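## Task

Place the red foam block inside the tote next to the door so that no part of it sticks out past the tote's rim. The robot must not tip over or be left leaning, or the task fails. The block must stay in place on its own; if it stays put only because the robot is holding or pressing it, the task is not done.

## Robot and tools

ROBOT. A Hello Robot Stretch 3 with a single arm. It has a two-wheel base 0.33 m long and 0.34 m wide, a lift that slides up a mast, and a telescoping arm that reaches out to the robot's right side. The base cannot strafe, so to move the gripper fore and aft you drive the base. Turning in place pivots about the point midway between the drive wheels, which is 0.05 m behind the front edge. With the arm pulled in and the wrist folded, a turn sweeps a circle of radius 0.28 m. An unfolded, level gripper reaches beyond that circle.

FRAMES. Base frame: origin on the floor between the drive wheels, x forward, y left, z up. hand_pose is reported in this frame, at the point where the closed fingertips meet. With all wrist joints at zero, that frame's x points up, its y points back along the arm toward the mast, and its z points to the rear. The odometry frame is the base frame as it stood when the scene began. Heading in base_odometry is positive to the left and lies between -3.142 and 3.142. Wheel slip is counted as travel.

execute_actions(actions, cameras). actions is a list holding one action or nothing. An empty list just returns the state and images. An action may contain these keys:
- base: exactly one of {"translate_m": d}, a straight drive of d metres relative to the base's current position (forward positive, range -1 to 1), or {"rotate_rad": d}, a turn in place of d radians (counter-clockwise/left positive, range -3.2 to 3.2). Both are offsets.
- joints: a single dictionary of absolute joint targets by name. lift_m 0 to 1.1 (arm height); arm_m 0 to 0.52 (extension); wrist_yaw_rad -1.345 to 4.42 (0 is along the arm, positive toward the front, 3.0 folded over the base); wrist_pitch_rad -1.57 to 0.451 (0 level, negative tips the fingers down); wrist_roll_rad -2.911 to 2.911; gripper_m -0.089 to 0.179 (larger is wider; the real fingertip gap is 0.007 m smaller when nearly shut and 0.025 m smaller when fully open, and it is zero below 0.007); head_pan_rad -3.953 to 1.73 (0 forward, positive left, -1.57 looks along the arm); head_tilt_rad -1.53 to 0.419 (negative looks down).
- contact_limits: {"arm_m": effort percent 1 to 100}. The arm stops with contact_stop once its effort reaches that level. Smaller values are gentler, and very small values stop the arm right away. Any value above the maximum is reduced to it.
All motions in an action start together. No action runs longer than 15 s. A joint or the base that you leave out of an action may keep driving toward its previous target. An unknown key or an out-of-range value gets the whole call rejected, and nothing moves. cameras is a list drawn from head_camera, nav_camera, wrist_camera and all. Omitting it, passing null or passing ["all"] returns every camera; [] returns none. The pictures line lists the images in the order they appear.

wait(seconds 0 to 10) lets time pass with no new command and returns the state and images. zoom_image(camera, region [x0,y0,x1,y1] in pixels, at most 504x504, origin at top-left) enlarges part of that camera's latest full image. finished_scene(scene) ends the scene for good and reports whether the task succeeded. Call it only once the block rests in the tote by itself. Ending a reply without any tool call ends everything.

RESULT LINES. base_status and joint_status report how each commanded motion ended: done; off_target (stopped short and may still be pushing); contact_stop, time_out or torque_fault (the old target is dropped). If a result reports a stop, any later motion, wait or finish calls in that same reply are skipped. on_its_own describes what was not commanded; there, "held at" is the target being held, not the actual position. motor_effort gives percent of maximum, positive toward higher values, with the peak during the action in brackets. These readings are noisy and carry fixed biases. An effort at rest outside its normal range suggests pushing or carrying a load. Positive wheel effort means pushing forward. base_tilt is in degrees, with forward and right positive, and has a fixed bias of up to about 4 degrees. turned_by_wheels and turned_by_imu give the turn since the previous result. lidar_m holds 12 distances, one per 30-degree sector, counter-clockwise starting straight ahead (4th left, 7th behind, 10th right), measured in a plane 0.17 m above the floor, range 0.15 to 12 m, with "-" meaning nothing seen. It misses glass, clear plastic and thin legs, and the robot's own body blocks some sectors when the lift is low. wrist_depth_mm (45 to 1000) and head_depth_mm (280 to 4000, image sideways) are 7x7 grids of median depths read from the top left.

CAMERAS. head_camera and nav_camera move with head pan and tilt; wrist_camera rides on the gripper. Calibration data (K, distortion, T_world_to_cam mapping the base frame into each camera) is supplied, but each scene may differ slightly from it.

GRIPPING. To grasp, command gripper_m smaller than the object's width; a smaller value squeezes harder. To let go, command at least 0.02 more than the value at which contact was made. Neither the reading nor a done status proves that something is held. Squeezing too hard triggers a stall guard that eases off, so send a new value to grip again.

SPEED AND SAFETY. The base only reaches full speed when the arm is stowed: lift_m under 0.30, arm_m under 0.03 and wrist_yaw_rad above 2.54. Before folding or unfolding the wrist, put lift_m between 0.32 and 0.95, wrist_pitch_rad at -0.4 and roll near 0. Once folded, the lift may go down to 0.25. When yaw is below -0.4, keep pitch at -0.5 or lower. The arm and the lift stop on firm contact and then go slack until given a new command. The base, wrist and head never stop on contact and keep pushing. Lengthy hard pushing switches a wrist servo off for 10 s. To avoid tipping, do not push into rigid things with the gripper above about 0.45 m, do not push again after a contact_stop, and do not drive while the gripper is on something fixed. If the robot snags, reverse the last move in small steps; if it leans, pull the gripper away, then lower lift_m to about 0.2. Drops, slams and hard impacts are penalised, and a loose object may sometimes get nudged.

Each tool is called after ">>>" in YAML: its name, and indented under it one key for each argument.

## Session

>>> execute_actions:
  actions:
    - {"joints":{"head_tilt_rad":-0.6,"head_pan_rad":1.3,"lift_m":0.27}}
  cameras: ["nav_camera"]

>>> execute_actions:
  actions:
    - {"joints":{"head_pan_rad":0}}
  cameras: ["nav_camera"]

>>> execute_actions:
  actions:
    - {"joints":{"head_pan_rad":-1.3}}
  cameras: ["nav_camera"]

>>> execute_actions:
  actions:
    - {"joints":{"head_pan_rad":-2.6}}
  cameras: ["nav_camera"]

>>> execute_actions:
  actions:
    - {"joints":{"head_pan_rad":-3.9}}
  cameras: ["nav_camera"]

Scene clock: 3.23 s.
base_odometry: x=+0.000 y=+0.000 heading=+0.000 (m, m, rad; odometry frame)
turned_by_wheels: +0.000 (rad since the last result)
turned_by_imu: -0.001 (rad since the last result)
base_tilt: forward=+0.9 right=-0.2 (deg)
lidar_m: 2.15 1.38 0.90 0.83 0.84 1.04 1.26 1.38 0.98 0.90 0.91 1.14
head_depth_mm: 867 962 1101 1266 1514 1477 1245 / 822 916 1031 1173 1382 1477 1235 / 787 869 974 1109 1289 1448 1237 / 752 823 919 1034 1184 1369 1236 / 732 794 882 988 1116 1299 1246 / 689 754 833 924 1046 1192 1237 / 661 719 791 877 981 1112 1208
base_status: not commanded
joint_positions: lift_m=+0.270 arm_m=-0.002 wrist_yaw_rad=+3.096 wrist_pitch_rad=-0.526 wrist_roll_rad=-0.013 gripper_m=+0.037 head_pan_rad=+1.293 head_tilt_rad=-0.592
joint_status: all done
motor_effort: left_wheel=-1(1) right_wheel=+0(0) lift_m=+26(36) arm_m=+0(0) wrist_yaw_rad=+0(1) wrist_pitch_rad=+4(4) wrist_roll_rad=+0(0) gripper_m=+0(1) head_pan_rad=+5(52) head_tilt_rad=-4(42) (%)
hand_pose: x=-0.0117 y=+0.0664 z=+0.2597 quat_wxyz=(+0.199, +0.682, +0.170, +0.683) (m; base frame)
wrist_depth_mm: 721 754 - 813 862 872 928 / 775 820 - 895 922 947 981 / 828 845 - 804 801 771 747 / 686 674 - 651 634 617 613 / 566 553 548 556 548 522 517 / 487 504 - - - 447 447 / - - - - - 394 391
pictures: nav_camera (sideways: a quarter turn counterclockwise sets it upright)
camera_calibration (this result's frames):
nav_camera: T_world_to_cam=[[0.199553, 0.508233, 0.837781, -1.05031], [0.948839, -0.313738, -0.0356799, 0.0894806], [0.24471, 0.802039, -0.544839, 0.664], [0, 0, 0, 1]] pos_world=[-0.0377973, 0.0293218, 1.2449]
Images, in order (width x height): nav_camera 672x504.

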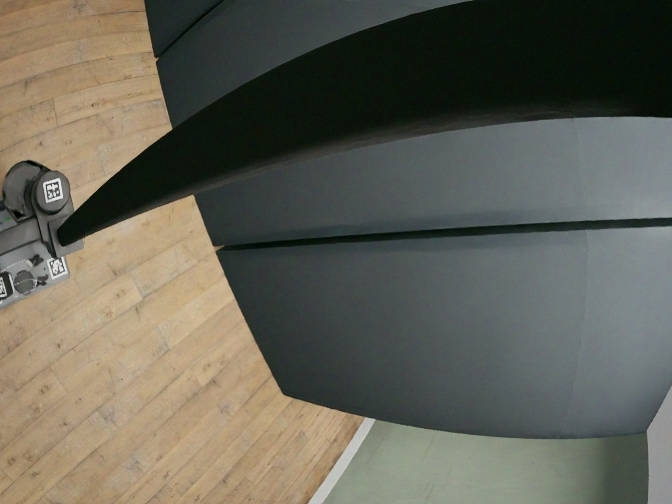

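Scene clock: 4.47 s.
base_odometry: x=+0.000 y=+0.000 heading=+0.000 (m, m, rad; odometry frame)
turned_by_wheels: +0.000 (rad since the last result)
turned_by_imu: +0.000 (rad since the last result)
base_tilt: forward=+0.8 right=-0.2 (deg)
lidar_m: 2.15 1.38 0.90 0.83 0.84 1.04 1.26 1.39 0.99 0.90 0.91 1.13
head_depth_mm: 1757 1826 1881 1945 1817 1469 1237 / 1907 2086 2283 2286 1836 1480 1234 / 1858 2065 2288 2273 1839 1471 1238 / 1821 2013 2220 2386 1830 1492 1238 / 1800 1968 2209 2358 1827 1472 1226 / 1783 1945 2174 2304 1829 1474 1241 / 1743 1943 2125 2292 1806 1477 1232
base_status: not commanded
joint_positions: lift_m=+0.270 arm_m=-0.002 wrist_yaw_rad=+3.096 wrist_pitch_rad=-0.526 wrist_roll_rad=-0.013 gripper_m=+0.037 head_pan_rad=+0.007 head_tilt_rad=-0.592
joint_status: all done
motor_effort: left_wheel=-1(1) right_wheel=+0(0) lift_m=+27(26) arm_m=+0(0) wrist_yaw_rad=+1(1) wrist_pitch_rad=+4(4) wrist_roll_rad=+0(0) gripper_m=+1(0) head_pan_rad=-5(51) head_tilt_rad=-4(5) (%)
hand_pose: x=-0.0117 y=+0.0664 z=+0.2597 quat_wxyz=(+0.199, +0.682, +0.170, +0.683) (m; base frame)
wrist_depth_mm: 716 749 - 817 861 879 917 / 759 820 - 877 941 950 983 / 829 854 - 807 774 780 752 / 692 677 - 649 626 620 612 / 566 555 551 554 545 520 514 / 488 507 - - - 451 442 / - - - - - 395 391
pictures: nav_camera (sideways: a quarter turn counterclockwise sets it upright)
camera_calibration (this result's frames):
nav_camera: T_world_to_cam=[[0.544, -0.0484972, 0.837683, -1.05228], [-0.0341102, -0.998781, -0.0356724, 0.0954669], [0.838392, -0.00916773, -0.544991, 0.660577], [0, 0, 0, 1]] pos_world=[0.0218763, 0.0503738, 1.24489]
Images, in order (width x height): nav_camera 672x504.

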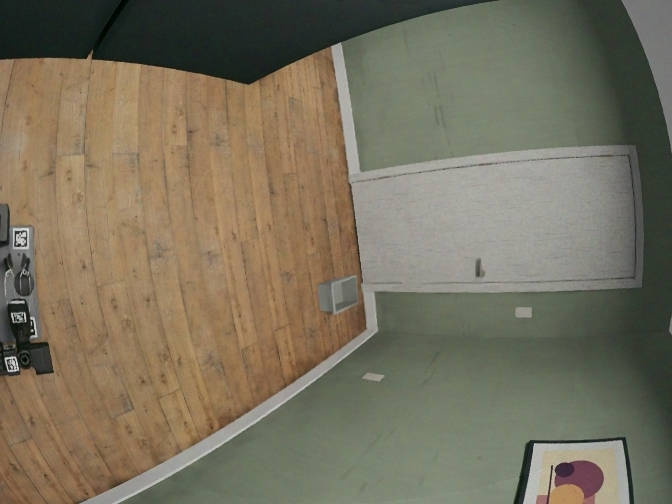

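Scene clock: 5.70 s.
base_odometry: x=+0.000 y=+0.000 heading=+0.000 (m, m, rad; odometry frame)
turned_by_wheels: +0.000 (rad since the last result)
turned_by_imu: +0.000 (rad since the last result)
base_tilt: forward=+0.8 right=-0.2 (deg)
lidar_m: 2.15 1.38 0.91 0.83 0.84 1.04 1.26 1.38 0.99 0.90 0.91 1.14
head_depth_mm: 719 787 870 978 1114 1299 1238 / 727 799 885 992 1130 1326 1237 / 732 810 900 1017 1151 1357 1237 / 746 823 914 1029 1177 1366 1235 / 750 828 927 1047 1199 1377 1236 / 758 841 940 1066 1222 1393 1241 / 771 848 951 1084 1243 1411 1235
base_status: not commanded
joint_positions: lift_m=+0.270 arm_m=-0.002 wrist_yaw_rad=+3.096 wrist_pitch_rad=-0.526 wrist_roll_rad=-0.013 gripper_m=+0.037 head_pan_rad=-1.293 head_tilt_rad=-0.592
joint_status: all done
motor_effort: left_wheel=-1(1) right_wheel=-1(1) lift_m=+26(26) arm_m=+0(0) wrist_yaw_rad=+0(1) wrist_pitch_rad=+4(4) wrist_roll_rad=+0(0) gripper_m=-1(0) head_pan_rad=-5(53) head_tilt_rad=-3(4) (%)
hand_pose: x=-0.0117 y=+0.0664 z=+0.2597 quat_wxyz=(+0.199, +0.682, +0.170, +0.683) (m; base frame)
wrist_depth_mm: 724 744 - 812 858 885 930 / 775 814 - 885 921 945 968 / 833 844 - 797 791 775 748 / 684 667 - 649 628 621 615 / 570 554 551 556 545 520 507 / 487 502 - - - 450 444 / - - - - - 399 394
pictures: nav_camera (sideways: a quarter turn counterclockwise sets it upright)
camera_calibration (this result's frames):
nav_camera: T_world_to_cam=[[0.0988035, -0.537183, 0.837659, -1.04954], [-0.971507, -0.234311, -0.0356706, 0.101183], [0.215434, -0.810267, -0.545028, 0.664425], [0, 0, 0, 1]] pos_world=[0.0588575, -0.00172361, 1.24489]
Images, in order (width x height): nav_camera 672x504.

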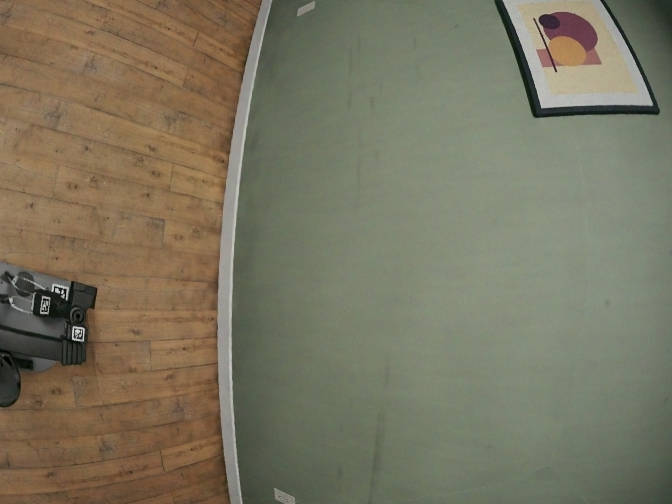

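Scene clock: 6.93 s.
base_odometry: x=+0.000 y=+0.000 heading=+0.000 (m, m, rad; odometry frame)
turned_by_wheels: +0.000 (rad since the last result)
turned_by_imu: +0.000 (rad since the last result)
base_tilt: forward=+0.8 right=-0.1 (deg)
lidar_m: 2.15 1.38 0.90 0.83 0.84 1.05 1.26 1.38 0.98 0.90 0.91 1.14
head_depth_mm: 1294 1354 1473 1548 1685 1478 1235 / 1339 1423 1545 1718 1696 1471 1237 / 1380 1471 1632 1816 1755 1473 1242 / 1440 1480 1563 1753 1764 1484 1240 / 1515 1639 1827 2038 1821 1474 1241 / 1367 1453 1572 1705 1749 1481 1234 / 1171 1245 1332 1408 1512 1475 1236
base_status: not commanded
joint_positions: lift_m=+0.270 arm_m=-0.002 wrist_yaw_rad=+3.096 wrist_pitch_rad=-0.526 wrist_roll_rad=-0.013 gripper_m=+0.037 head_pan_rad=-2.593 head_tilt_rad=-0.592
joint_status: all done
motor_effort: left_wheel=-1(1) right_wheel=+0(1) lift_m=+26(26) arm_m=+0(0) wrist_yaw_rad=+0(0) wrist_pitch_rad=+4(4) wrist_roll_rad=+0(0) gripper_m=-1(1) head_pan_rad=-5(52) head_tilt_rad=-5(5) (%)
hand_pose: x=-0.0117 y=+0.0664 z=+0.2597 quat_wxyz=(+0.199, +0.682, +0.170, +0.683) (m; base frame)
wrist_depth_mm: 722 742 - 804 834 901 939 / 778 785 - 876 924 938 963 / 828 837 - 821 796 762 748 / 686 671 - 653 638 623 616 / 578 555 548 555 541 522 509 / 483 507 - - - 447 447 / - - - - - 395 391
pictures: nav_camera (sideways: a quarter turn counterclockwise sets it upright)
camera_calibration (this result's frames):
nav_camera: T_world_to_cam=[[-0.491202, -0.238911, 0.837641, -1.04591], [-0.485645, 0.873428, -0.0356692, 0.0982171], [-0.723098, -0.424317, -0.545055, 0.670185], [0, 0, 0, 1]] pos_world=[0.0185531, -0.0512951, 1.24489]
Images, in order (width x height): nav_camera 672x504.

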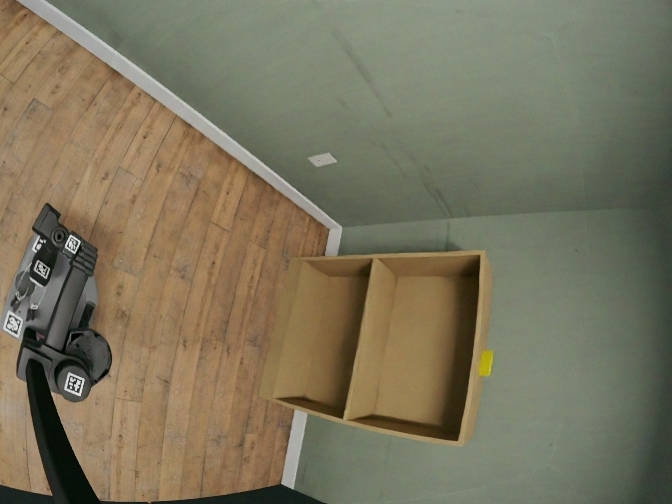

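Scene clock: 8.17 s.
base_odometry: x=+0.000 y=+0.000 heading=+0.000 (m, m, rad; odometry frame)
turned_by_wheels: +0.000 (rad since the last result)
turned_by_imu: +0.000 (rad since the last result)
base_tilt: forward=+0.8 right=-0.2 (deg)
lidar_m: 2.15 1.38 0.90 0.83 0.84 1.04 1.27 1.38 0.98 0.90 0.91 1.14
head_depth_mm: - - - - - - 1183 / 765 - - - - - - / 802 881 966 1086 1234 1407 1252 / 866 947 1069 1194 1367 1459 1241 / 934 1040 1170 1332 1553 1464 1237 / 1017 1132 1301 1502 1704 1481 1232 / 1119 1263 1460 1740 1815 1464 1237
base_status: not commanded
joint_positions: lift_m=+0.270 arm_m=-0.002 wrist_yaw_rad=+3.096 wrist_pitch_rad=-0.526 wrist_roll_rad=-0.013 gripper_m=+0.037 head_pan_rad=-3.893 head_tilt_rad=-0.592
joint_status: all done
motor_effort: left_wheel=-1(1) right_wheel=-1(1) lift_m=+26(27) arm_m=+0(0) wrist_yaw_rad=+1(1) wrist_pitch_rad=+4(4) wrist_roll_rad=+0(0) gripper_m=+0(0) head_pan_rad=-5(53) head_tilt_rad=-5(5) (%)
hand_pose: x=-0.0117 y=+0.0664 z=+0.2597 quat_wxyz=(+0.199, +0.682, +0.170, +0.683) (m; base frame)
wrist_depth_mm: 718 740 - 809 844 892 901 / 771 810 - 882 936 938 997 / 831 835 - 802 785 773 747 / 700 672 - 643 631 617 606 / 570 556 551 553 550 522 513 / 486 505 - - - 451 446 / - - - - - 392 389
pictures: nav_camera (sideways: a quarter turn counterclockwise sets it upright)
camera_calibration (this result's frames):
nav_camera: T_world_to_cam=[[-0.361616, 0.409406, 0.837628, -1.04669], [0.711689, 0.701589, -0.0356682, 0.0909121], [-0.602273, 0.583232, -0.545075, 0.669474], [0, 0, 0, 1]] pos_world=[-0.0399935, -0.0257217, 1.24489]
Images, in order (width x height): nav_camera 672x504.

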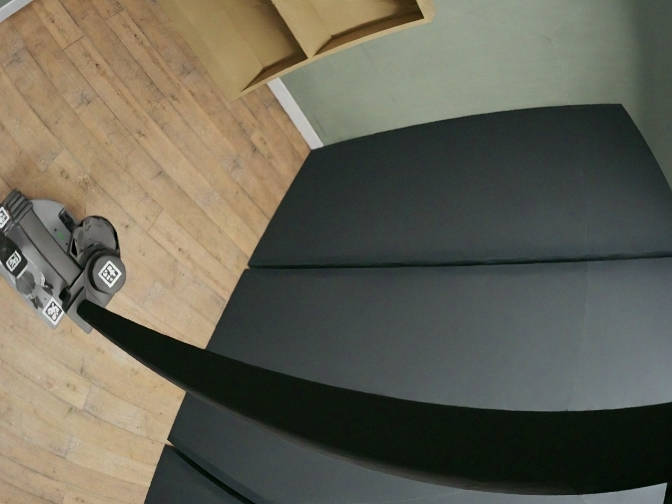

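Same layout; corridor axis ≈ +0.14.

>>> execute_actions:
  actions:
    - {"base":{"rotate_rad":0.44}}
  cameras: []

>>> execute_actions:
  actions:
    - {"base":{"translate_m":1},"joints":{"head_pan_rad":0.8}}
  cameras: []

>>> execute_actions:
  actions:
    - {"base":{"translate_m":0.72}}
  cameras: []

>>> execute_actions:
  actions:
    - {"base":{"rotate_rad":1.26}}
  cameras: []

>>> execute_actions:
  actions:
    - {"base":{"translate_m":1}}

Scene clock: 10.10 s.
base_odometry: x=+0.000 y=+0.000 heading=+0.440 (m, m, rad; odometry frame)
turned_by_wheels: +0.440 (rad since the last result)
turned_by_imu: +0.442 (rad since the last result)
base_tilt: forward=+0.8 right=-0.2 (deg)
lidar_m: 2.16 0.94 0.83 0.83 0.98 1.26 1.39 1.02 0.90 0.90 1.07 1.95
head_depth_mm: - - - - - - 1214 / 1151 - - - - - - / 1285 1398 1515 1688 1778 1496 1266 / 1463 1610 1782 1977 1829 1476 1235 / 1431 1579 1735 1946 1839 1474 1238 / 1362 1496 1651 1802 1715 1486 1240 / 1302 1386 1456 1516 1686 1479 1235
base_status: done
joint_positions: lift_m=+0.270 arm_m=-0.002 wrist_yaw_rad=+3.096 wrist_pitch_rad=-0.526 wrist_roll_rad=-0.013 gripper_m=+0.037 head_pan_rad=-3.893 head_tilt_rad=-0.593
joint_status: not commanded
motor_effort: left_wheel=-4(9) right_wheel=+3(10) lift_m=+26(27) arm_m=+0(0) wrist_yaw_rad=+1(1) wrist_pitch_rad=+4(4) wrist_roll_rad=+0(0) gripper_m=+1(0) head_pan_rad=-4(5) head_tilt_rad=-4(4) (%)
hand_pose: x=-0.0117 y=+0.0664 z=+0.2597 quat_wxyz=(+0.199, +0.682, +0.170, +0.683) (m; base frame)
wrist_depth_mm: - 984 - 837 782 738 714 / - - - 910 854 786 761 / 867 855 - 815 789 774 740 / 691 675 - 656 636 626 606 / 568 554 547 549 541 516 512 / 482 505 - - - 447 439 / - - - - - 394 388
pictures: none
No camera images: the call's "cameras" was empty. Leave "cameras" out to get every camera's image.

Scene clock: 15.10 s.
base_odometry: x=+0.905 y=+0.426 heading=+0.440 (m, m, rad; odometry frame)
turned_by_wheels: +0.000 (rad since the last result)
turned_by_imu: +0.003 (rad since the last result)
base_tilt: forward=+0.8 right=-0.2 (deg)
lidar_m: 1.23 1.46 0.53 0.53 0.63 1.15 2.25 1.36 1.20 1.20 1.36 1.19
head_depth_mm: 1397 1505 1606 1731 1772 1479 1243 / 1604 1709 1873 2009 1816 1474 1237 / 1848 2000 2189 2250 1827 1471 1237 / 2157 2361 2656 2405 1770 1451 1211 / 456 501 555 621 705 812 968 / 434 476 522 582 655 748 882 / 415 452 495 549 612 694 804
base_status: done
joint_positions: lift_m=+0.270 arm_m=-0.002 wrist_yaw_rad=+3.096 wrist_pitch_rad=-0.526 wrist_roll_rad=-0.013 gripper_m=+0.037 head_pan_rad=+0.793 head_tilt_rad=-0.593
joint_status: all done
motor_effort: left_wheel=-5(8) right_wheel=+3(10) lift_m=+27(26) arm_m=+0(0) wrist_yaw_rad=+1(1) wrist_pitch_rad=+4(4) wrist_roll_rad=+0(0) gripper_m=+1(0) head_pan_rad=+5(54) head_tilt_rad=-4(4) (%)
hand_pose: x=-0.0117 y=+0.0664 z=+0.2596 quat_wxyz=(+0.199, +0.682, +0.170, +0.683) (m; base frame)
wrist_depth_mm: 708 657 - 554 522 490 465 / 791 730 - 598 562 534 507 / 833 787 - 662 616 577 679 / 681 684 - 639 629 601 610 / 581 554 550 557 549 520 513 / 483 499 - - - 450 442 / - - - - - 395 390
pictures: none
No camera images: the call's "cameras" was empty. Leave "cameras" out to get every camera's image.

Scene clock: 19.20 s.
base_odometry: x=+1.557 y=+0.732 heading=+0.439 (m, m, rad; odometry frame)
turned_by_wheels: +0.000 (rad since the last result)
turned_by_imu: +0.002 (rad since the last result)
base_tilt: forward=+0.9 right=-0.2 (deg)
lidar_m: 0.54 0.64 1.18 0.79 0.54 0.69 2.65 1.60 1.42 0.96 0.59 0.54
head_depth_mm: 603 641 687 736 795 861 939 / 680 733 794 861 942 1027 1153 / 785 854 936 1033 1145 1284 1240 / 928 1023 1138 1282 1470 1458 1240 / 1136 1287 1460 1709 1753 1466 1244 / 1425 1648 2042 2216 1837 1475 1235 / 2012 2559 3061 2364 1826 1472 1238
base_status: done
joint_positions: lift_m=+0.270 arm_m=-0.002 wrist_yaw_rad=+3.096 wrist_pitch_rad=-0.526 wrist_roll_rad=-0.013 gripper_m=+0.037 head_pan_rad=+0.793 head_tilt_rad=-0.593
joint_status: not commanded
motor_effort: left_wheel=-4(8) right_wheel=+3(9) lift_m=+27(26) arm_m=+0(1) wrist_yaw_rad=+0(0) wrist_pitch_rad=+4(4) wrist_roll_rad=+0(0) gripper_m=+1(0) head_pan_rad=+4(4) head_tilt_rad=-3(4) (%)
hand_pose: x=-0.0117 y=+0.0664 z=+0.2596 quat_wxyz=(+0.199, +0.682, +0.170, +0.683) (m; base frame)
wrist_depth_mm: 438 489 - - - - - / 484 518 - - - - 938 / 558 539 - 815 780 762 754 / 634 600 - 649 636 625 607 / 570 553 543 552 545 525 513 / 487 506 - - - 452 445 / - - - - - 395 390
pictures: none
No camera images: the call's "cameras" was empty. Leave "cameras" out to get every camera's image.

Scene clock: 21.27 s.
base_odometry: x=+1.556 y=+0.732 heading=+1.699 (m, m, rad; odometry frame)
turned_by_wheels: +1.260 (rad since the last result)
turned_by_imu: +1.266 (rad since the last result)
base_tilt: forward=+0.9 right=-0.2 (deg)
lidar_m: 2.04 0.60 0.53 1.19 2.02 1.47 1.42 0.74 0.54 0.54 0.56 0.76
head_depth_mm: 2976 3108 3222 2371 1826 1469 1241 / 610 692 793 948 1716 1484 1237 / 542 607 682 788 925 1118 1201 / 489 539 600 678 776 912 1106 / 445 485 535 595 679 793 967 / 415 460 520 608 731 924 1182 / 452 520 609 733 927 1254 1226
base_status: done
joint_positions: lift_m=+0.270 arm_m=-0.002 wrist_yaw_rad=+3.096 wrist_pitch_rad=-0.526 wrist_roll_rad=-0.013 gripper_m=+0.037 head_pan_rad=+0.793 head_tilt_rad=-0.593
joint_status: not commanded
motor_effort: left_wheel=-4(11) right_wheel=+3(10) lift_m=+27(27) arm_m=+0(0) wrist_yaw_rad=+0(1) wrist_pitch_rad=+4(4) wrist_roll_rad=+0(0) gripper_m=+1(1) head_pan_rad=+4(5) head_tilt_rad=-5(4) (%)
hand_pose: x=-0.0117 y=+0.0664 z=+0.2596 quat_wxyz=(+0.199, +0.682, +0.170, +0.683) (m; base frame)
wrist_depth_mm: - - - - - 587 449 / - - - - 956 596 484 / 886 854 - 809 789 606 536 / 690 679 - 650 633 600 585 / 566 557 549 555 545 527 515 / 485 506 - - - 450 444 / - - - - - 396 390
pictures: none
No camera images: the call's "cameras" was empty. Leave "cameras" out to get every camera's image.

Scene clock: 26.27 s.
base_odometry: x=+1.429 y=+1.724 heading=+1.699 (m, m, rad; odometry frame)
turned_by_wheels: +0.000 (rad since the last result)
turned_by_imu: +0.003 (rad since the last result)
base_tilt: forward=+0.8 right=-0.2 (deg)
lidar_m: 1.92 2.03 3.04 1.33 0.53 0.61 2.05 0.76 0.55 0.53 0.55 0.76
head_depth_mm: 2135 2264 2471 2402 1816 1480 1240 / 2352 2442 2087 2258 1829 1474 1243 / 2494 2603 2551 2360 1824 1478 1236 / 2750 2943 3278 2389 1817 1475 1239 / 3054 3375 3415 2391 1832 1472 1241 / 3227 3543 3390 2389 1818 1491 1236 / 2995 3278 3321 2367 1820 1477 1241
base_status: done
joint_positions: lift_m=+0.270 arm_m=-0.002 wrist_yaw_rad=+3.096 wrist_pitch_rad=-0.526 wrist_roll_rad=-0.013 gripper_m=+0.037 head_pan_rad=+0.793 head_tilt_rad=-0.593
joint_status: not commanded
motor_effort: left_wheel=-5(8) right_wheel=+4(9) lift_m=+26(28) arm_m=-1(1) wrist_yaw_rad=+0(1) wrist_pitch_rad=+4(4) wrist_roll_rad=+0(0) gripper_m=+0(0) head_pan_rad=+4(4) head_tilt_rad=-5(4) (%)
hand_pose: x=-0.0117 y=+0.0664 z=+0.2596 quat_wxyz=(+0.199, +0.682, +0.170, +0.683) (m; base frame)
wrist_depth_mm: 424 430 - - - - - / 463 468 - - - - 973 / 507 512 - 812 777 753 746 / 559 574 - 650 637 625 613 / 567 559 553 553 541 523 513 / 486 508 - - - 449 450 / - - - - - 394 394
pictures: head_camera (sideways: a quarter turn clockwise sets it upright), nav_camera (sideways: a quarter turn counterclockwise sets it upright), wrist_camera
camera_calibration (this result's frames):
head_camera: T_world_to_cam=[[-0.380414, -0.38028, -0.843014, 1.11573], [-0.68795, 0.725562, -0.0168568, 0.0301482], [0.618069, 0.573539, -0.537628, 0.655617], [0, 0, 0, 1]] pos_world=[0.0399616, 0.0263915, 1.29356]
nav_camera: T_world_to_cam=[[0.419348, 0.351055, 0.837203, -1.0509], [0.682374, -0.730134, -0.0356359, 0.0910488], [0.59876, 0.586229, -0.545731, 0.663001], [0, 0, 0, 1]] pos_world=[-0.0184167, 0.0467302, 1.24488]
wrist_camera: T_world_to_cam=[[0.999341, -0.0332859, -0.0144737, 0.0226744], [-0.0320063, -0.62006, -0.783901, 0.282564], [0.0171183, 0.783848, -0.620717, 0.273592], [0, 0, 0, 1]] pos_world=[-0.018299, -0.0384928, 0.391654]
Images, in order (width x height): head_camera 896x504, nav_camera 672x504, wrist_camera 644x364.

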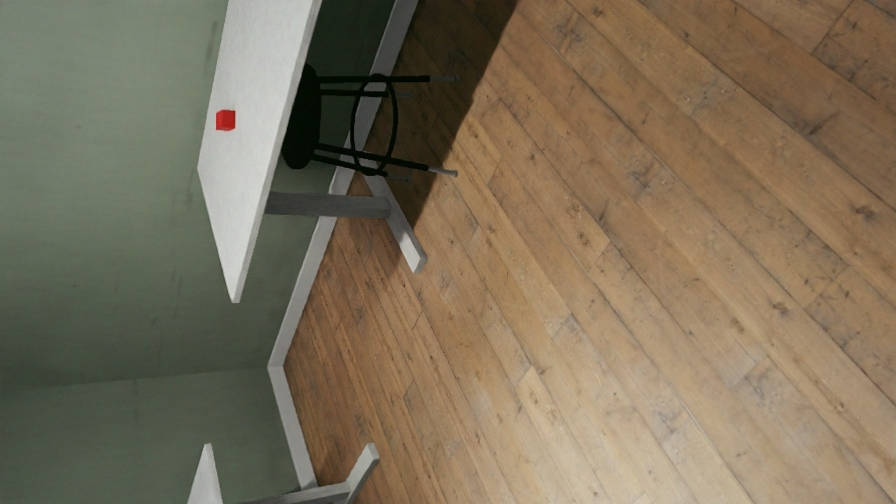

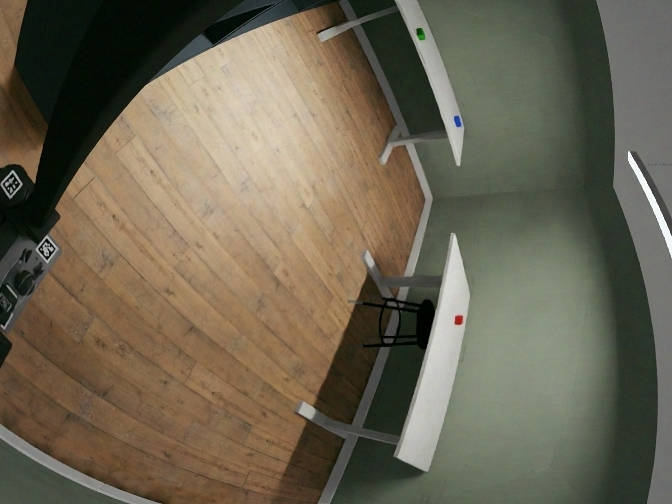

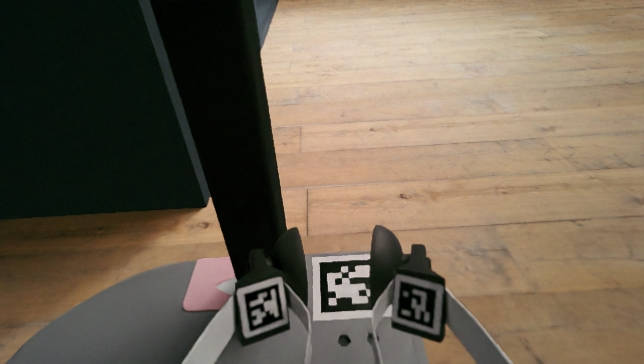

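>>> execute_actions:
  actions:
    - {"base":{"rotate_rad":0.8}}
  cameras: []

>>> execute_actions:
  actions:
    - {"base":{"translate_m":1}}
  cameras: []

>>> execute_actions:
  actions:
    - {"base":{"translate_m":0.85}}
  cameras: []

>>> execute_actions:
  actions:
    - {"base":{"rotate_rad":0.77},"joints":{"head_pan_rad":-1.57,"lift_m":0.8,"wrist_pitch_rad":-0.4}}
  cameras: ["head_camera","nav_camera"]

Scene clock: 28.63 s.
base_odometry: x=+1.429 y=+1.724 heading=+2.499 (m, m, rad; odometry frame)
turned_by_wheels: +0.800 (rad since the last result)
turned_by_imu: +0.804 (rad since the last result)
base_tilt: forward=+0.8 right=-0.2 (deg)
lidar_m: 2.04 3.03 0.48 0.50 2.41 1.06 0.61 0.53 0.53 0.62 1.09 1.92
head_depth_mm: 2716 2873 3218 2378 1828 1470 1240 / 2753 2826 3229 2395 1829 1480 1237 / 2721 2904 3272 2375 1826 1474 1237 / 2751 2859 3240 2397 1809 1467 1242 / 2660 2157 2344 2235 1761 1477 1243 / 1111 1184 1335 1410 1192 1359 1186 / 1073 1165 862 1340 1070 847 756
base_status: done
joint_positions: lift_m=+0.270 arm_m=-0.002 wrist_yaw_rad=+3.096 wrist_pitch_rad=-0.526 wrist_roll_rad=-0.013 gripper_m=+0.037 head_pan_rad=+0.793 head_tilt_rad=-0.593
joint_status: not commanded
motor_effort: left_wheel=-4(10) right_wheel=+3(10) lift_m=+27(27) arm_m=-1(1) wrist_yaw_rad=+1(0) wrist_pitch_rad=+4(4) wrist_roll_rad=+0(0) gripper_m=+0(0) head_pan_rad=+5(4) head_tilt_rad=-4(5) (%)
hand_pose: x=-0.0117 y=+0.0664 z=+0.2596 quat_wxyz=(+0.199, +0.682, +0.170, +0.683) (m; base frame)
wrist_depth_mm: - - - 601 503 - - / - - - 672 552 890 959 / 865 854 - 738 617 734 752 / 694 669 - 647 621 621 611 / 576 557 551 554 550 517 512 / 484 501 - - - 453 442 / - - - - - 397 389
pictures: none
No camera images: the call's "cameras" was empty. Leave "cameras" out to get every camera's image.

Scene clock: 33.63 s.
base_odometry: x=+0.628 y=+2.323 heading=+2.499 (m, m, rad; odometry frame)
turned_by_wheels: +0.000 (rad since the last result)
turned_by_imu: +0.003 (rad since the last result)
base_tilt: forward=+0.9 right=-0.2 (deg)
lidar_m: 1.45 2.14 1.81 1.10 1.21 0.95 1.44 1.25 1.25 1.45 1.25 1.07
head_depth_mm: 2134 2280 2601 2379 1817 1484 1237 / 2123 2246 2545 2291 1829 1469 1238 / 2107 2268 2588 2374 1833 1475 1240 / 2125 2254 2590 2381 1833 1480 1241 / 2132 2256 2627 2392 1824 1482 1234 / 2109 2268 2550 2398 1816 1466 1231 / 2116 2284 2209 2300 1833 1465 1237
base_status: done
joint_positions: lift_m=+0.270 arm_m=-0.002 wrist_yaw_rad=+3.096 wrist_pitch_rad=-0.526 wrist_roll_rad=-0.013 gripper_m=+0.037 head_pan_rad=+0.793 head_tilt_rad=-0.593
joint_status: not commanded
motor_effort: left_wheel=-4(9) right_wheel=+3(10) lift_m=+27(27) arm_m=+0(1) wrist_yaw_rad=+0(0) wrist_pitch_rad=+4(4) wrist_roll_rad=+0(0) gripper_m=+0(0) head_pan_rad=+4(4) head_tilt_rad=-4(4) (%)
hand_pose: x=-0.0117 y=+0.0664 z=+0.2596 quat_wxyz=(+0.199, +0.682, +0.170, +0.683) (m; base frame)
wrist_depth_mm: - - - - - - - / 990 925 - - - - 958 / 780 853 - 804 795 766 753 / 687 668 - 643 636 618 608 / 569 560 546 560 542 523 511 / 482 505 - - - 447 441 / - - - - - 397 389
pictures: none
No camera images: the call's "cameras" was empty. Leave "cameras" out to get every camera's image.

Scene clock: 38.23 s.
base_odometry: x=-0.052 y=+2.833 heading=+2.498 (m, m, rad; odometry frame)
turned_by_wheels: +0.000 (rad since the last result)
turned_by_imu: +0.002 (rad since the last result)
base_tilt: forward=+0.8 right=-0.2 (deg)
lidar_m: 1.24 1.44 1.45 1.77 1.51 1.74 2.13 1.85 1.85 0.67 0.39 0.60
head_depth_mm: 1594 1754 1953 2159 1830 1469 1237 / 1597 1761 1958 2167 1829 1478 1234 / 1596 1780 1901 2185 1821 1495 1231 / 1594 1766 1527 2128 1804 1462 1235 / 1588 1772 1498 2167 1801 1467 1243 / 1591 1772 1518 2182 1836 1483 1238 / 1601 1761 1520 2196 1828 1475 1236
base_status: done
joint_positions: lift_m=+0.270 arm_m=-0.002 wrist_yaw_rad=+3.096 wrist_pitch_rad=-0.526 wrist_roll_rad=-0.013 gripper_m=+0.037 head_pan_rad=+0.793 head_tilt_rad=-0.593
joint_status: not commanded
motor_effort: left_wheel=-4(8) right_wheel=+3(10) lift_m=+27(27) arm_m=-1(1) wrist_yaw_rad=+1(1) wrist_pitch_rad=+4(4) wrist_roll_rad=+0(0) gripper_m=+0(1) head_pan_rad=+4(4) head_tilt_rad=-5(4) (%)
hand_pose: x=-0.0117 y=+0.0664 z=+0.2596 quat_wxyz=(+0.199, +0.682, +0.170, +0.683) (m; base frame)
wrist_depth_mm: - - - - - - - / - - - - - - 966 / 875 845 - 806 788 769 762 / 683 668 - 644 631 621 611 / 579 555 546 554 542 529 511 / 490 505 - - - 449 445 / - - - - - 398 390
pictures: none
No camera images: the call's "cameras" was empty. Leave "cameras" out to get every camera's image.

Scene clock: 43.90 s.
base_odometry: x=-0.052 y=+2.833 heading=-3.015 (m, m, rad; odometry frame)
turned_by_wheels: +0.770 (rad since the last result)
turned_by_imu: +0.773 (rad since the last result)
base_tilt: forward=+0.9 right=-0.1 (deg)
lidar_m: 1.45 1.90 1.78 1.51 2.04 1.92 1.85 1.13 0.39 0.60 0.64 1.50
head_depth_mm: 876 964 1077 1065 812 655 564 / 875 964 1071 1059 811 658 561 / 878 964 1076 1060 793 657 550 / 878 962 1073 1065 805 656 551 / 872 966 1068 1057 811 655 562 / 869 960 1071 1058 811 656 549 / 874 958 1067 1057 811 656 548
base_status: done
joint_positions: lift_m=+0.800 arm_m=-0.002 wrist_yaw_rad=+3.096 wrist_pitch_rad=-0.419 wrist_roll_rad=-0.013 gripper_m=+0.037 head_pan_rad=-1.563 head_tilt_rad=-0.593
joint_status: all done
motor_effort: left_wheel=-4(10) right_wheel=+3(10) lift_m=+52(56) arm_m=-1(1) wrist_yaw_rad=+1(0) wrist_pitch_rad=+5(6) wrist_roll_rad=+0(0) gripper_m=+0(1) head_pan_rad=-5(53) head_tilt_rad=-4(3) (%)
hand_pose: x=-0.0110 y=+0.0812 z=+0.8120 quat_wxyz=(+0.162, +0.690, +0.132, +0.693) (m; base frame)
wrist_depth_mm: - - - - - - - / - - - - - - - / - - - - - - - / - - - - - - - / - - - - - - - / - - - - - - - / - - - - 973 - 977
pictures: head_camera (sideways: a quarter turn clockwise sets it upright), nav_camera (sideways: a quarter turn counterclockwise sets it upright)
camera_calibration (this result's frames):
head_camera: T_world_to_cam=[[-0.0000637951, 0.537986, -0.842953, 1.11333], [0.999512, -0.0262999, -0.0168607, 0.0198597], [-0.0312404, -0.842543, -0.537722, 0.659701], [0, 0, 0, 1]] pos_world=[0.000830358, -0.042606, 1.29355]
nav_camera: T_world_to_cam=[[-0.0481292, -0.544865, 0.837141, -1.04797], [-0.998804, 0.0334822, -0.0356313, 0.101298], [-0.00861507, -0.837855, -0.545825, 0.666828], [0, 0, 0, 1]] pos_world=[0.0564838, -0.0156861, 1.24488]
Images, in order (width x height): head_camera 896x504, nav_camera 672x504.

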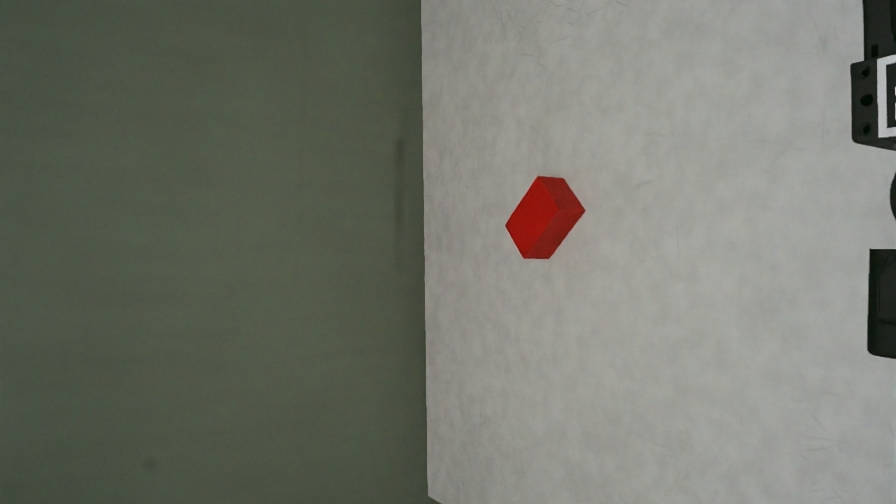

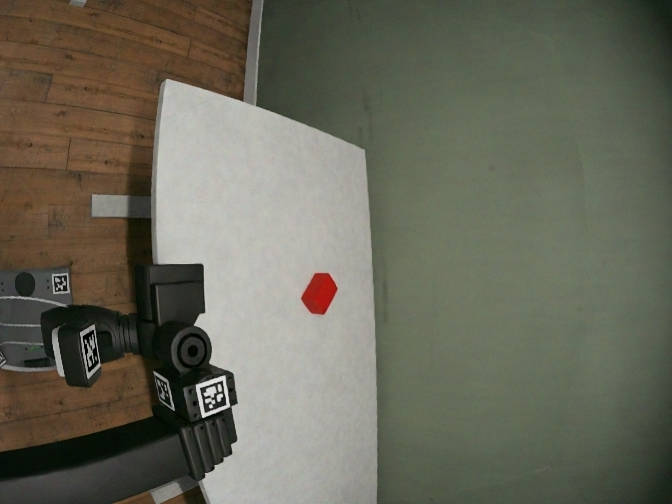

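>>> execute_actions:
  actions:
    - {"base":{"translate_m":-0.19},"joints":{"wrist_yaw_rad":0.7,"gripper_m":0.15,"arm_m":0.355,"lift_m":0.81}}
  cameras: ["wrist_camera"]

>>> execute_actions:
  actions:
    - {"joints":{"lift_m":0.74}}
  cameras: ["wrist_camera","head_camera"]

Scene clock: 48.13 s.
base_odometry: x=+0.136 y=+2.857 heading=-3.015 (m, m, rad; odometry frame)
turned_by_wheels: +0.000 (rad since the last result)
turned_by_imu: -0.002 (rad since the last result)
base_tilt: forward=+0.9 right=-0.1 (deg)
lidar_m: 1.64 2.04 1.88 1.52 2.03 1.72 1.66 0.98 0.60 0.37 0.64 1.50
head_depth_mm: 875 965 1082 1061 840 - - / 871 965 1072 1150 783 639 549 / 876 959 1072 - 788 656 549 / 873 962 1069 1146 786 654 549 / 874 962 1068 1107 785 653 550 / 868 960 1068 1059 787 655 551 / 869 958 1068 1058 809 653 549
base_status: done
joint_positions: lift_m=+0.810 arm_m=+0.355 wrist_yaw_rad=+0.701 wrist_pitch_rad=-0.418 wrist_roll_rad=-0.013 gripper_m=+0.150 head_pan_rad=-1.563 head_tilt_rad=-0.593
joint_status: all done
motor_effort: left_wheel=-4(8) right_wheel=+3(4) lift_m=+54(54) arm_m=+3(5) wrist_yaw_rad=+0(4) wrist_pitch_rad=+5(5) wrist_roll_rad=+0(0) gripper_m=+0(88) head_pan_rad=-5(4) head_tilt_rad=-4(4) (%)
hand_pose: x=+0.1231 y=-0.6713 z=+0.8221 quat_wxyz=(+0.704, +0.375, -0.594, +0.102) (m; base frame)
wrist_depth_mm: - - 733 574 479 411 360 / - - 810 630 508 433 374 / - - 597 580 534 457 394 / - 452 444 427 422 410 393 / 365 358 350 343 335 339 325 / 300 - 289 228 282 279 278 / 259 240 248 195 242 236 -
pictures: wrist_camera
camera_calibration (this result's frames):
wrist_camera: T_world_to_cam=[[-0.755391, -0.655145, -0.0130566, -0.33102], [-0.340747, 0.409749, -0.846166, 1.05094], [0.559711, -0.634737, -0.532759, 0.107228], [0, 0, 0, 1]] pos_world=[0.0480382, -0.579426, 0.942074]
Images, in order (width x height): wrist_camera 644x364.

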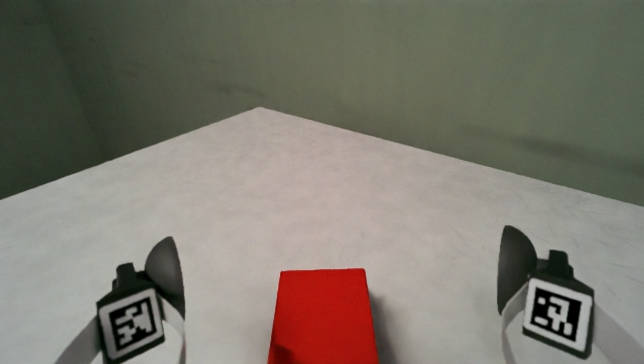

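Scene clock: 49.60 s.
base_odometry: x=+0.136 y=+2.857 heading=-3.015 (m, m, rad; odometry frame)
turned_by_wheels: +0.000 (rad since the last result)
turned_by_imu: +0.000 (rad since the last result)
base_tilt: forward=+0.9 right=-0.1 (deg)
lidar_m: 1.63 2.05 1.88 1.52 2.04 1.73 1.66 0.98 0.60 0.37 0.64 1.50
head_depth_mm: 872 968 1081 1057 812 662 - / 872 966 1070 1059 855 639 549 / 872 970 1072 1111 759 657 550 / 876 966 1070 1088 - 656 550 / 870 960 1067 1059 785 656 549 / 873 969 1069 1058 780 653 550 / 869 959 1066 1055 812 653 549
base_status: not commanded
joint_positions: lift_m=+0.740 arm_m=+0.355 wrist_yaw_rad=+0.701 wrist_pitch_rad=-0.418 wrist_roll_rad=-0.013 gripper_m=+0.150 head_pan_rad=-1.563 head_tilt_rad=-0.593
joint_status: all done
motor_effort: left_wheel=-4(4) right_wheel=+3(3) lift_m=+27(51) arm_m=+3(3) wrist_yaw_rad=+0(0) wrist_pitch_rad=+5(5) wrist_roll_rad=+0(0) gripper_m=+0(0) head_pan_rad=-5(5) head_tilt_rad=-4(4) (%)
hand_pose: x=+0.1231 y=-0.6713 z=+0.7531 quat_wxyz=(+0.704, +0.375, -0.594, +0.102) (m; base frame)
wrist_depth_mm: - - 722 582 478 412 360 / - - 713 577 504 433 376 / 472 420 406 399 385 372 366 / 317 311 302 296 289 283 276 / 252 248 239 167 231 235 224 / 206 - 193 138 188 192 191 / 179 165 165 138 161 162 -
pictures: head_camera (sideways: a quarter turn clockwise sets it upright), wrist_camera
camera_calibration (this result's frames):
head_camera: T_world_to_cam=[[0.0000572238, 0.537986, -0.842953, 1.11333], [0.999506, -0.0265248, -0.0168607, 0.0198597], [-0.0314299, -0.842536, -0.537722, 0.659702], [0, 0, 0, 1]] pos_world=[0.000820774, -0.0426048, 1.29355]
wrist_camera: T_world_to_cam=[[-0.75539, -0.655145, -0.0130555, -0.331924], [-0.340696, 0.40969, -0.846215, 0.992508], [0.559743, -0.634774, -0.532681, 0.0703422], [0, 0, 0, 1]] pos_world=[0.0480386, -0.579427, 0.873012]
Images, in order (width x height): head_camera 896x504, wrist_camera 644x364.

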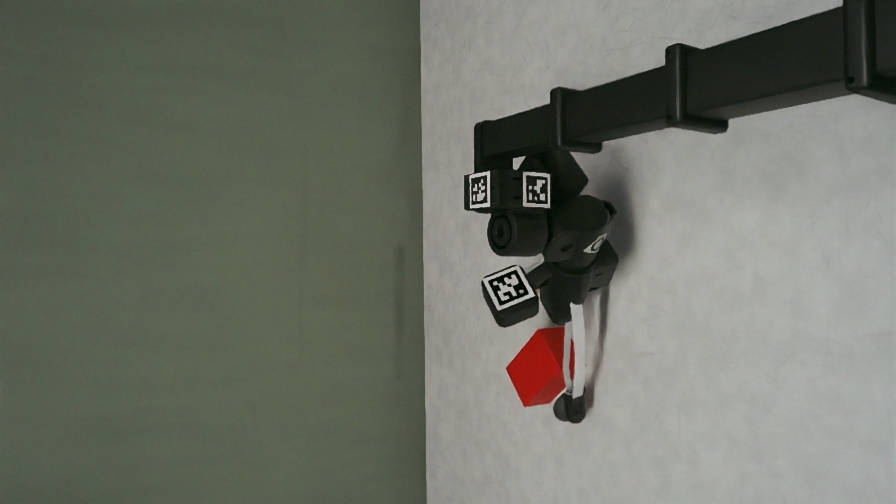

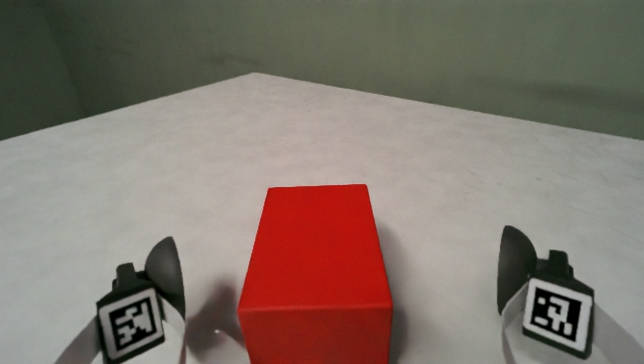

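>>> execute_actions:
  actions:
    - {"joints":{"gripper_m":0.02}}
  cameras: []

>>> execute_actions:
  actions:
    - {"joints":{"lift_m":0.79}}
  cameras: []

>>> execute_actions:
  actions:
    - {"base":{"rotate_rad":2.28},"joints":{"arm_m":0,"wrist_yaw_rad":2.65,"head_pan_rad":0}}
  cameras: ["wrist_camera"]

>>> execute_actions:
  actions:
    - {"base":{"translate_m":0.72},"joints":{"lift_m":0.28}}
  cameras: []

>>> execute_actions:
  actions:
    - {"base":{"translate_m":1}}
  cameras: []

>>> execute_actions:
  actions:
    - {"base":{"rotate_rad":-0.73}}
  cameras: []

>>> execute_actions:
  actions:
    - {"base":{"translate_m":1},"joints":{"head_tilt_rad":-0.85}}
  cameras: ["head_camera"]

Scene clock: 52.03 s.
base_odometry: x=+0.136 y=+2.857 heading=-3.015 (m, m, rad; odometry frame)
turned_by_wheels: +0.000 (rad since the last result)
turned_by_imu: +0.000 (rad since the last result)
base_tilt: forward=+0.9 right=-0.2 (deg)
lidar_m: 1.63 2.05 1.89 1.52 2.04 1.73 1.66 0.98 0.60 0.37 0.64 1.50
head_depth_mm: 875 970 1077 1057 813 664 - / 875 962 1075 1059 854 638 549 / 872 962 1072 1100 761 657 550 / 878 964 1073 1079 - 654 549 / 870 960 1068 1053 785 655 550 / 869 959 1064 1063 802 656 550 / 872 960 1071 1059 806 656 548
base_status: not commanded
joint_positions: lift_m=+0.740 arm_m=+0.355 wrist_yaw_rad=+0.701 wrist_pitch_rad=-0.418 wrist_roll_rad=-0.013 gripper_m=+0.021 head_pan_rad=-1.563 head_tilt_rad=-0.593
joint_status: all done
motor_effort: left_wheel=-4(4) right_wheel=+3(3) lift_m=+27(26) arm_m=+3(3) wrist_yaw_rad=+0(0) wrist_pitch_rad=+5(5) wrist_roll_rad=+0(0) gripper_m=-16(99) head_pan_rad=-4(5) head_tilt_rad=-4(4) (%)
hand_pose: x=+0.1232 y=-0.6713 z=+0.7531 quat_wxyz=(+0.704, +0.375, -0.594, +0.102) (m; base frame)
wrist_depth_mm: - - 729 583 484 409 357 / - - 702 579 509 432 378 / 465 425 408 397 385 374 370 / 318 312 303 296 288 283 275 / 251 246 242 166 231 229 223 / 206 202 194 138 136 191 188 / 175 173 163 139 145 163 163
pictures: none
No camera images: the call's "cameras" was empty. Leave "cameras" out to get every camera's image.

Scene clock: 53.33 s.
base_odometry: x=+0.136 y=+2.857 heading=-3.015 (m, m, rad; odometry frame)
turned_by_wheels: +0.000 (rad since the last result)
turned_by_imu: +0.000 (rad since the last result)
base_tilt: forward=+0.8 right=-0.2 (deg)
lidar_m: 1.63 2.05 1.88 1.52 2.04 1.73 1.66 0.98 0.60 0.37 0.64 1.50
head_depth_mm: 877 967 1081 1061 840 - - / 871 966 1075 1127 - 638 549 / 874 963 1074 1145 787 657 549 / 864 968 1071 1152 759 656 550 / 870 962 1066 1107 782 655 550 / 872 962 1072 1060 809 657 548 / 871 963 1072 1056 809 655 551
base_status: not commanded
joint_positions: lift_m=+0.790 arm_m=+0.355 wrist_yaw_rad=+0.701 wrist_pitch_rad=-0.419 wrist_roll_rad=-0.013 gripper_m=+0.021 head_pan_rad=-1.563 head_tilt_rad=-0.593
joint_status: all done
motor_effort: left_wheel=-4(4) right_wheel=+3(3) lift_m=+54(56) arm_m=+3(3) wrist_yaw_rad=+0(0) wrist_pitch_rad=+5(6) wrist_roll_rad=+0(0) gripper_m=-18(19) head_pan_rad=-5(4) head_tilt_rad=-3(3) (%)
hand_pose: x=+0.1231 y=-0.6713 z=+0.8020 quat_wxyz=(+0.704, +0.375, -0.594, +0.101) (m; base frame)
wrist_depth_mm: - - 742 581 483 409 356 / - - 823 628 517 436 372 / - - 542 521 514 454 393 / 422 405 397 390 382 374 366 / 332 325 319 166 303 301 294 / 273 268 257 138 136 252 248 / 231 231 216 139 145 217 215
pictures: none
No camera images: the call's "cameras" was empty. Leave "cameras" out to get every camera's image.

Scene clock: 57.93 s.
base_odometry: x=+0.136 y=+2.857 heading=-0.735 (m, m, rad; odometry frame)
turned_by_wheels: +2.280 (rad since the last result)
turned_by_imu: +2.294 (rad since the last result)
base_tilt: forward=+0.8 right=-0.2 (deg)
lidar_m: 2.03 1.67 1.66 0.98 1.07 0.37 0.73 1.87 1.63 1.88 1.52 1.65
head_depth_mm: 1393 1531 1781 2083 1809 1472 1238 / 2910 3237 3039 1979 1825 1472 1238 / 2526 2876 3071 2384 1822 1473 1242 / 2215 2456 2717 2381 1840 1480 1236 / 1992 2170 2422 2382 1818 1476 1234 / 1809 1939 2142 2252 1808 1469 1236 / 1651 1768 1912 2067 1839 1467 1239
base_status: done
joint_positions: lift_m=+0.790 arm_m=+0.000 wrist_yaw_rad=+2.648 wrist_pitch_rad=-0.419 wrist_roll_rad=-0.013 gripper_m=+0.021 head_pan_rad=-0.007 head_tilt_rad=-0.593
joint_status: all done
motor_effort: left_wheel=-4(9) right_wheel=+3(8) lift_m=+53(53) arm_m=-4(4) wrist_yaw_rad=+3(5) wrist_pitch_rad=+5(5) wrist_roll_rad=+0(0) gripper_m=-18(18) head_pan_rad=+4(50) head_tilt_rad=-4(4) (%)
hand_pose: x=+0.0850 y=+0.0523 z=+0.8020 quat_wxyz=(+0.312, +0.702, -0.024, +0.639) (m; base frame)
wrist_depth_mm: - - - - - - - / 925 884 837 - - - - / 592 564 - - - - - / 424 456 - - - - - / 347 - - 166 - - - / - - - 138 136 - - / - - - 139 145 981 971
pictures: wrist_camera
camera_calibration (this result's frames):
wrist_camera: T_world_to_cam=[[0.887058, -0.461474, -0.0130553, -0.0357764], [-0.25593, -0.468026, -0.845844, 0.76282], [0.384225, 0.753653, -0.533271, 0.519904], [0, 0, 0, 1]] pos_world=[0.0272042, -0.0513177, 0.922009]
Images, in order (width x height): wrist_camera 644x364.

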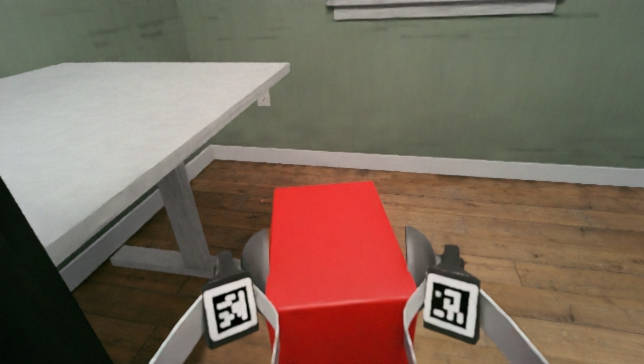

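Scene clock: 64.93 s.
base_odometry: x=+0.670 y=+2.374 heading=-0.735 (m, m, rad; odometry frame)
turned_by_wheels: +0.000 (rad since the last result)
turned_by_imu: +0.001 (rad since the last result)
base_tilt: forward=+0.8 right=-0.1 (deg)
lidar_m: 1.46 1.21 1.20 1.33 1.62 1.16 1.05 2.17 2.22 1.17 1.16 0.98
head_depth_mm: 2435 2840 3108 2365 1762 1359 1236 / 2059 2329 2788 2391 1826 1478 1232 / 1800 1993 2286 2404 1829 1477 1243 / 1592 1766 1972 2174 1825 1474 1234 / 1423 1557 1725 1914 1814 1491 1241 / 1288 1390 1523 1679 1749 1474 1236 / 1178 1271 1359 1487 1620 1483 1233
base_status: done
joint_positions: lift_m=+0.280 arm_m=+0.000 wrist_yaw_rad=+2.648 wrist_pitch_rad=-0.419 wrist_roll_rad=-0.013 gripper_m=+0.021 head_pan_rad=-0.007 head_tilt_rad=-0.593
joint_status: all done
motor_effort: left_wheel=-4(9) right_wheel=+3(9) lift_m=+27(50) arm_m=-4(4) wrist_yaw_rad=+2(3) wrist_pitch_rad=+6(6) wrist_roll_rad=+0(0) gripper_m=-19(17) head_pan_rad=+4(4) head_tilt_rad=-3(4) (%)
hand_pose: x=+0.0849 y=+0.0523 z=+0.2928 quat_wxyz=(+0.312, +0.702, -0.024, +0.639) (m; base frame)
wrist_depth_mm: - - - - - - 974 / - - - - - - - / - - - - - - 970 / 858 842 808 799 771 755 747 / 679 661 645 166 623 617 598 / 576 548 525 137 136 521 506 / - 484 - 138 145 441 439
pictures: none
No camera images: the call's "cameras" was empty. Leave "cameras" out to get every camera's image.

Scene clock: 69.93 s.
base_odometry: x=+1.412 y=+1.703 heading=-0.736 (m, m, rad; odometry frame)
turned_by_wheels: +0.000 (rad since the last result)
turned_by_imu: +0.003 (rad since the last result)
base_tilt: forward=+0.8 right=-0.1 (deg)
lidar_m: 0.67 0.55 0.55 0.61 0.98 1.94 2.04 3.03 0.48 0.46 0.73 1.28
head_depth_mm: 1060 1248 1499 1875 1825 1464 1249 / 929 1065 1218 1432 1686 1473 1245 / 809 902 1026 1179 1392 1451 1234 / 711 784 876 986 1134 1319 1239 / 637 696 765 847 954 1089 1187 / 575 623 677 746 823 922 1053 / 525 563 609 666 726 801 896
base_status: done
joint_positions: lift_m=+0.280 arm_m=+0.000 wrist_yaw_rad=+2.648 wrist_pitch_rad=-0.419 wrist_roll_rad=-0.013 gripper_m=+0.021 head_pan_rad=-0.007 head_tilt_rad=-0.594
joint_status: not commanded
motor_effort: left_wheel=-4(8) right_wheel=+3(9) lift_m=+27(27) arm_m=-4(4) wrist_yaw_rad=+2(2) wrist_pitch_rad=+5(6) wrist_roll_rad=+0(0) gripper_m=-18(18) head_pan_rad=+5(4) head_tilt_rad=-3(3) (%)
hand_pose: x=+0.0849 y=+0.0523 z=+0.2928 quat_wxyz=(+0.312, +0.702, -0.024, +0.639) (m; base frame)
wrist_depth_mm: 649 604 568 541 513 485 463 / 723 665 613 580 547 517 487 / 784 729 673 628 592 552 528 / 822 767 723 652 626 596 561 / 667 658 652 166 621 607 583 / 577 548 519 138 136 514 516 / - 484 - 138 145 438 435
pictures: none
No camera images: the call's "cameras" was empty. Leave "cameras" out to get every camera's image.

Scene clock: 71.67 s.
base_odometry: x=+1.412 y=+1.703 heading=-1.465 (m, m, rad; odometry frame)
turned_by_wheels: -0.730 (rad since the last result)
turned_by_imu: -0.734 (rad since the last result)
base_tilt: forward=+0.8 right=-0.1 (deg)
lidar_m: 2.31 0.80 0.58 0.55 0.57 0.76 1.93 2.03 3.03 1.30 0.46 0.57
head_depth_mm: 2032 2275 2520 2345 1824 1468 1117 / 2032 2238 2475 2416 1829 1475 1240 / 2034 2248 2522 2387 1801 1471 1238 / 2005 2223 2494 2388 1831 1472 1240 / 1990 2239 2475 2224 1823 1481 1236 / 2001 2238 2420 2363 1826 1470 1239 / 1942 1885 1862 1835 1700 1476 1229
base_status: done
joint_positions: lift_m=+0.280 arm_m=+0.000 wrist_yaw_rad=+2.648 wrist_pitch_rad=-0.419 wrist_roll_rad=-0.013 gripper_m=+0.021 head_pan_rad=-0.007 head_tilt_rad=-0.594
joint_status: not commanded
motor_effort: left_wheel=+2(8) right_wheel=-4(10) lift_m=+27(27) arm_m=-4(4) wrist_yaw_rad=+2(2) wrist_pitch_rad=+6(5) wrist_roll_rad=+0(0) gripper_m=-18(19) head_pan_rad=+4(4) head_tilt_rad=-3(4) (%)
hand_pose: x=+0.0849 y=+0.0523 z=+0.2928 quat_wxyz=(+0.312, +0.702, -0.024, +0.639) (m; base frame)
wrist_depth_mm: 450 494 555 631 723 829 - / 480 521 588 670 790 915 - / 503 556 625 721 832 961 959 / 536 580 661 708 797 773 745 / 563 607 645 166 624 614 611 / 574 550 529 138 136 521 512 / - 478 - 138 145 445 440
pictures: none
No camera images: the call's "cameras" was empty. Leave "cameras" out to get every camera's image.

Scene clock: 76.67 s.
base_odometry: x=+1.517 y=+0.708 heading=-1.465 (m, m, rad; odometry frame)
turned_by_wheels: +0.000 (rad since the last result)
turned_by_imu: +0.003 (rad since the last result)
base_tilt: forward=+0.9 right=-0.2 (deg)
lidar_m: 1.40 0.80 0.57 0.57 0.59 0.79 2.12 0.57 0.52 1.23 2.03 1.46
head_depth_mm: 1228 1416 1662 1750 1483 1276 1132 / 1218 1406 1649 1762 1479 1285 1131 / 1217 1399 1653 1758 1474 1289 1129 / 1208 1393 1641 1754 1474 1277 1125 / 1201 1394 1628 1728 1439 1269 1128 / 1197 1381 1607 1739 1430 1280 1119 / 1190 1374 1605 1701 1472 1284 1125
base_status: done
joint_positions: lift_m=+0.280 arm_m=+0.000 wrist_yaw_rad=+2.649 wrist_pitch_rad=-0.419 wrist_roll_rad=-0.013 gripper_m=+0.021 head_pan_rad=-0.007 head_tilt_rad=-0.840
joint_status: all done
motor_effort: left_wheel=+2(9) right_wheel=-4(8) lift_m=+26(28) arm_m=-4(3) wrist_yaw_rad=+2(2) wrist_pitch_rad=+5(5) wrist_roll_rad=+0(0) gripper_m=-18(18) head_pan_rad=+4(4) head_tilt_rad=-6(28) (%)
hand_pose: x=+0.0849 y=+0.0523 z=+0.2928 quat_wxyz=(+0.312, +0.702, -0.024, +0.639) (m; base frame)
wrist_depth_mm: 462 507 549 621 711 829 - / 489 535 588 670 772 927 - / 512 568 630 714 840 944 900 / 544 598 670 720 779 757 724 / 577 622 662 166 624 608 606 / 576 552 532 137 136 516 509 / - 477 - 138 145 441 438
pictures: head_camera (sideways: a quarter turn clockwise sets it upright)
camera_calibration (this result's frames):
head_camera: T_world_to_cam=[[-0.72752, 0.00915007, -0.686025, 0.913214], [0.0358567, 0.999052, -0.0247004, 0.0359378], [0.685149, -0.0425687, -0.727158, 0.901752], [0, 0, 0, 1]] pos_world=[0.0452593, -0.00587329, 1.28309]
Images, in order (width x height): head_camera 896x504.

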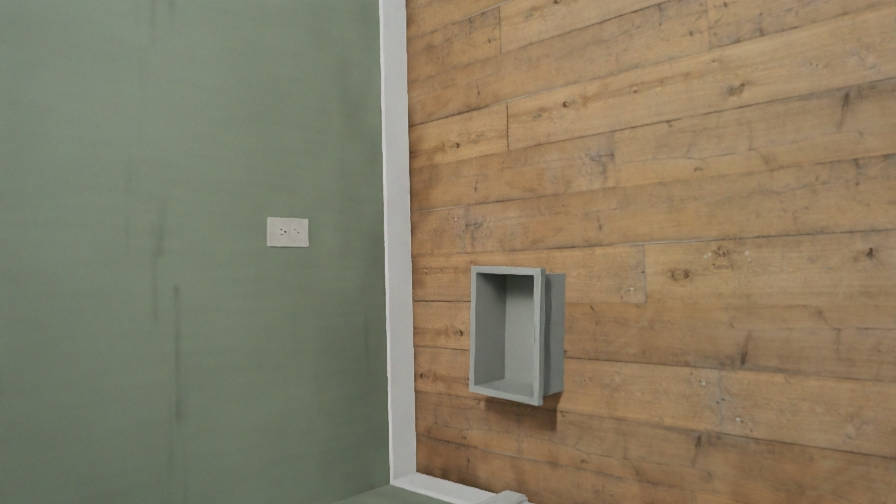

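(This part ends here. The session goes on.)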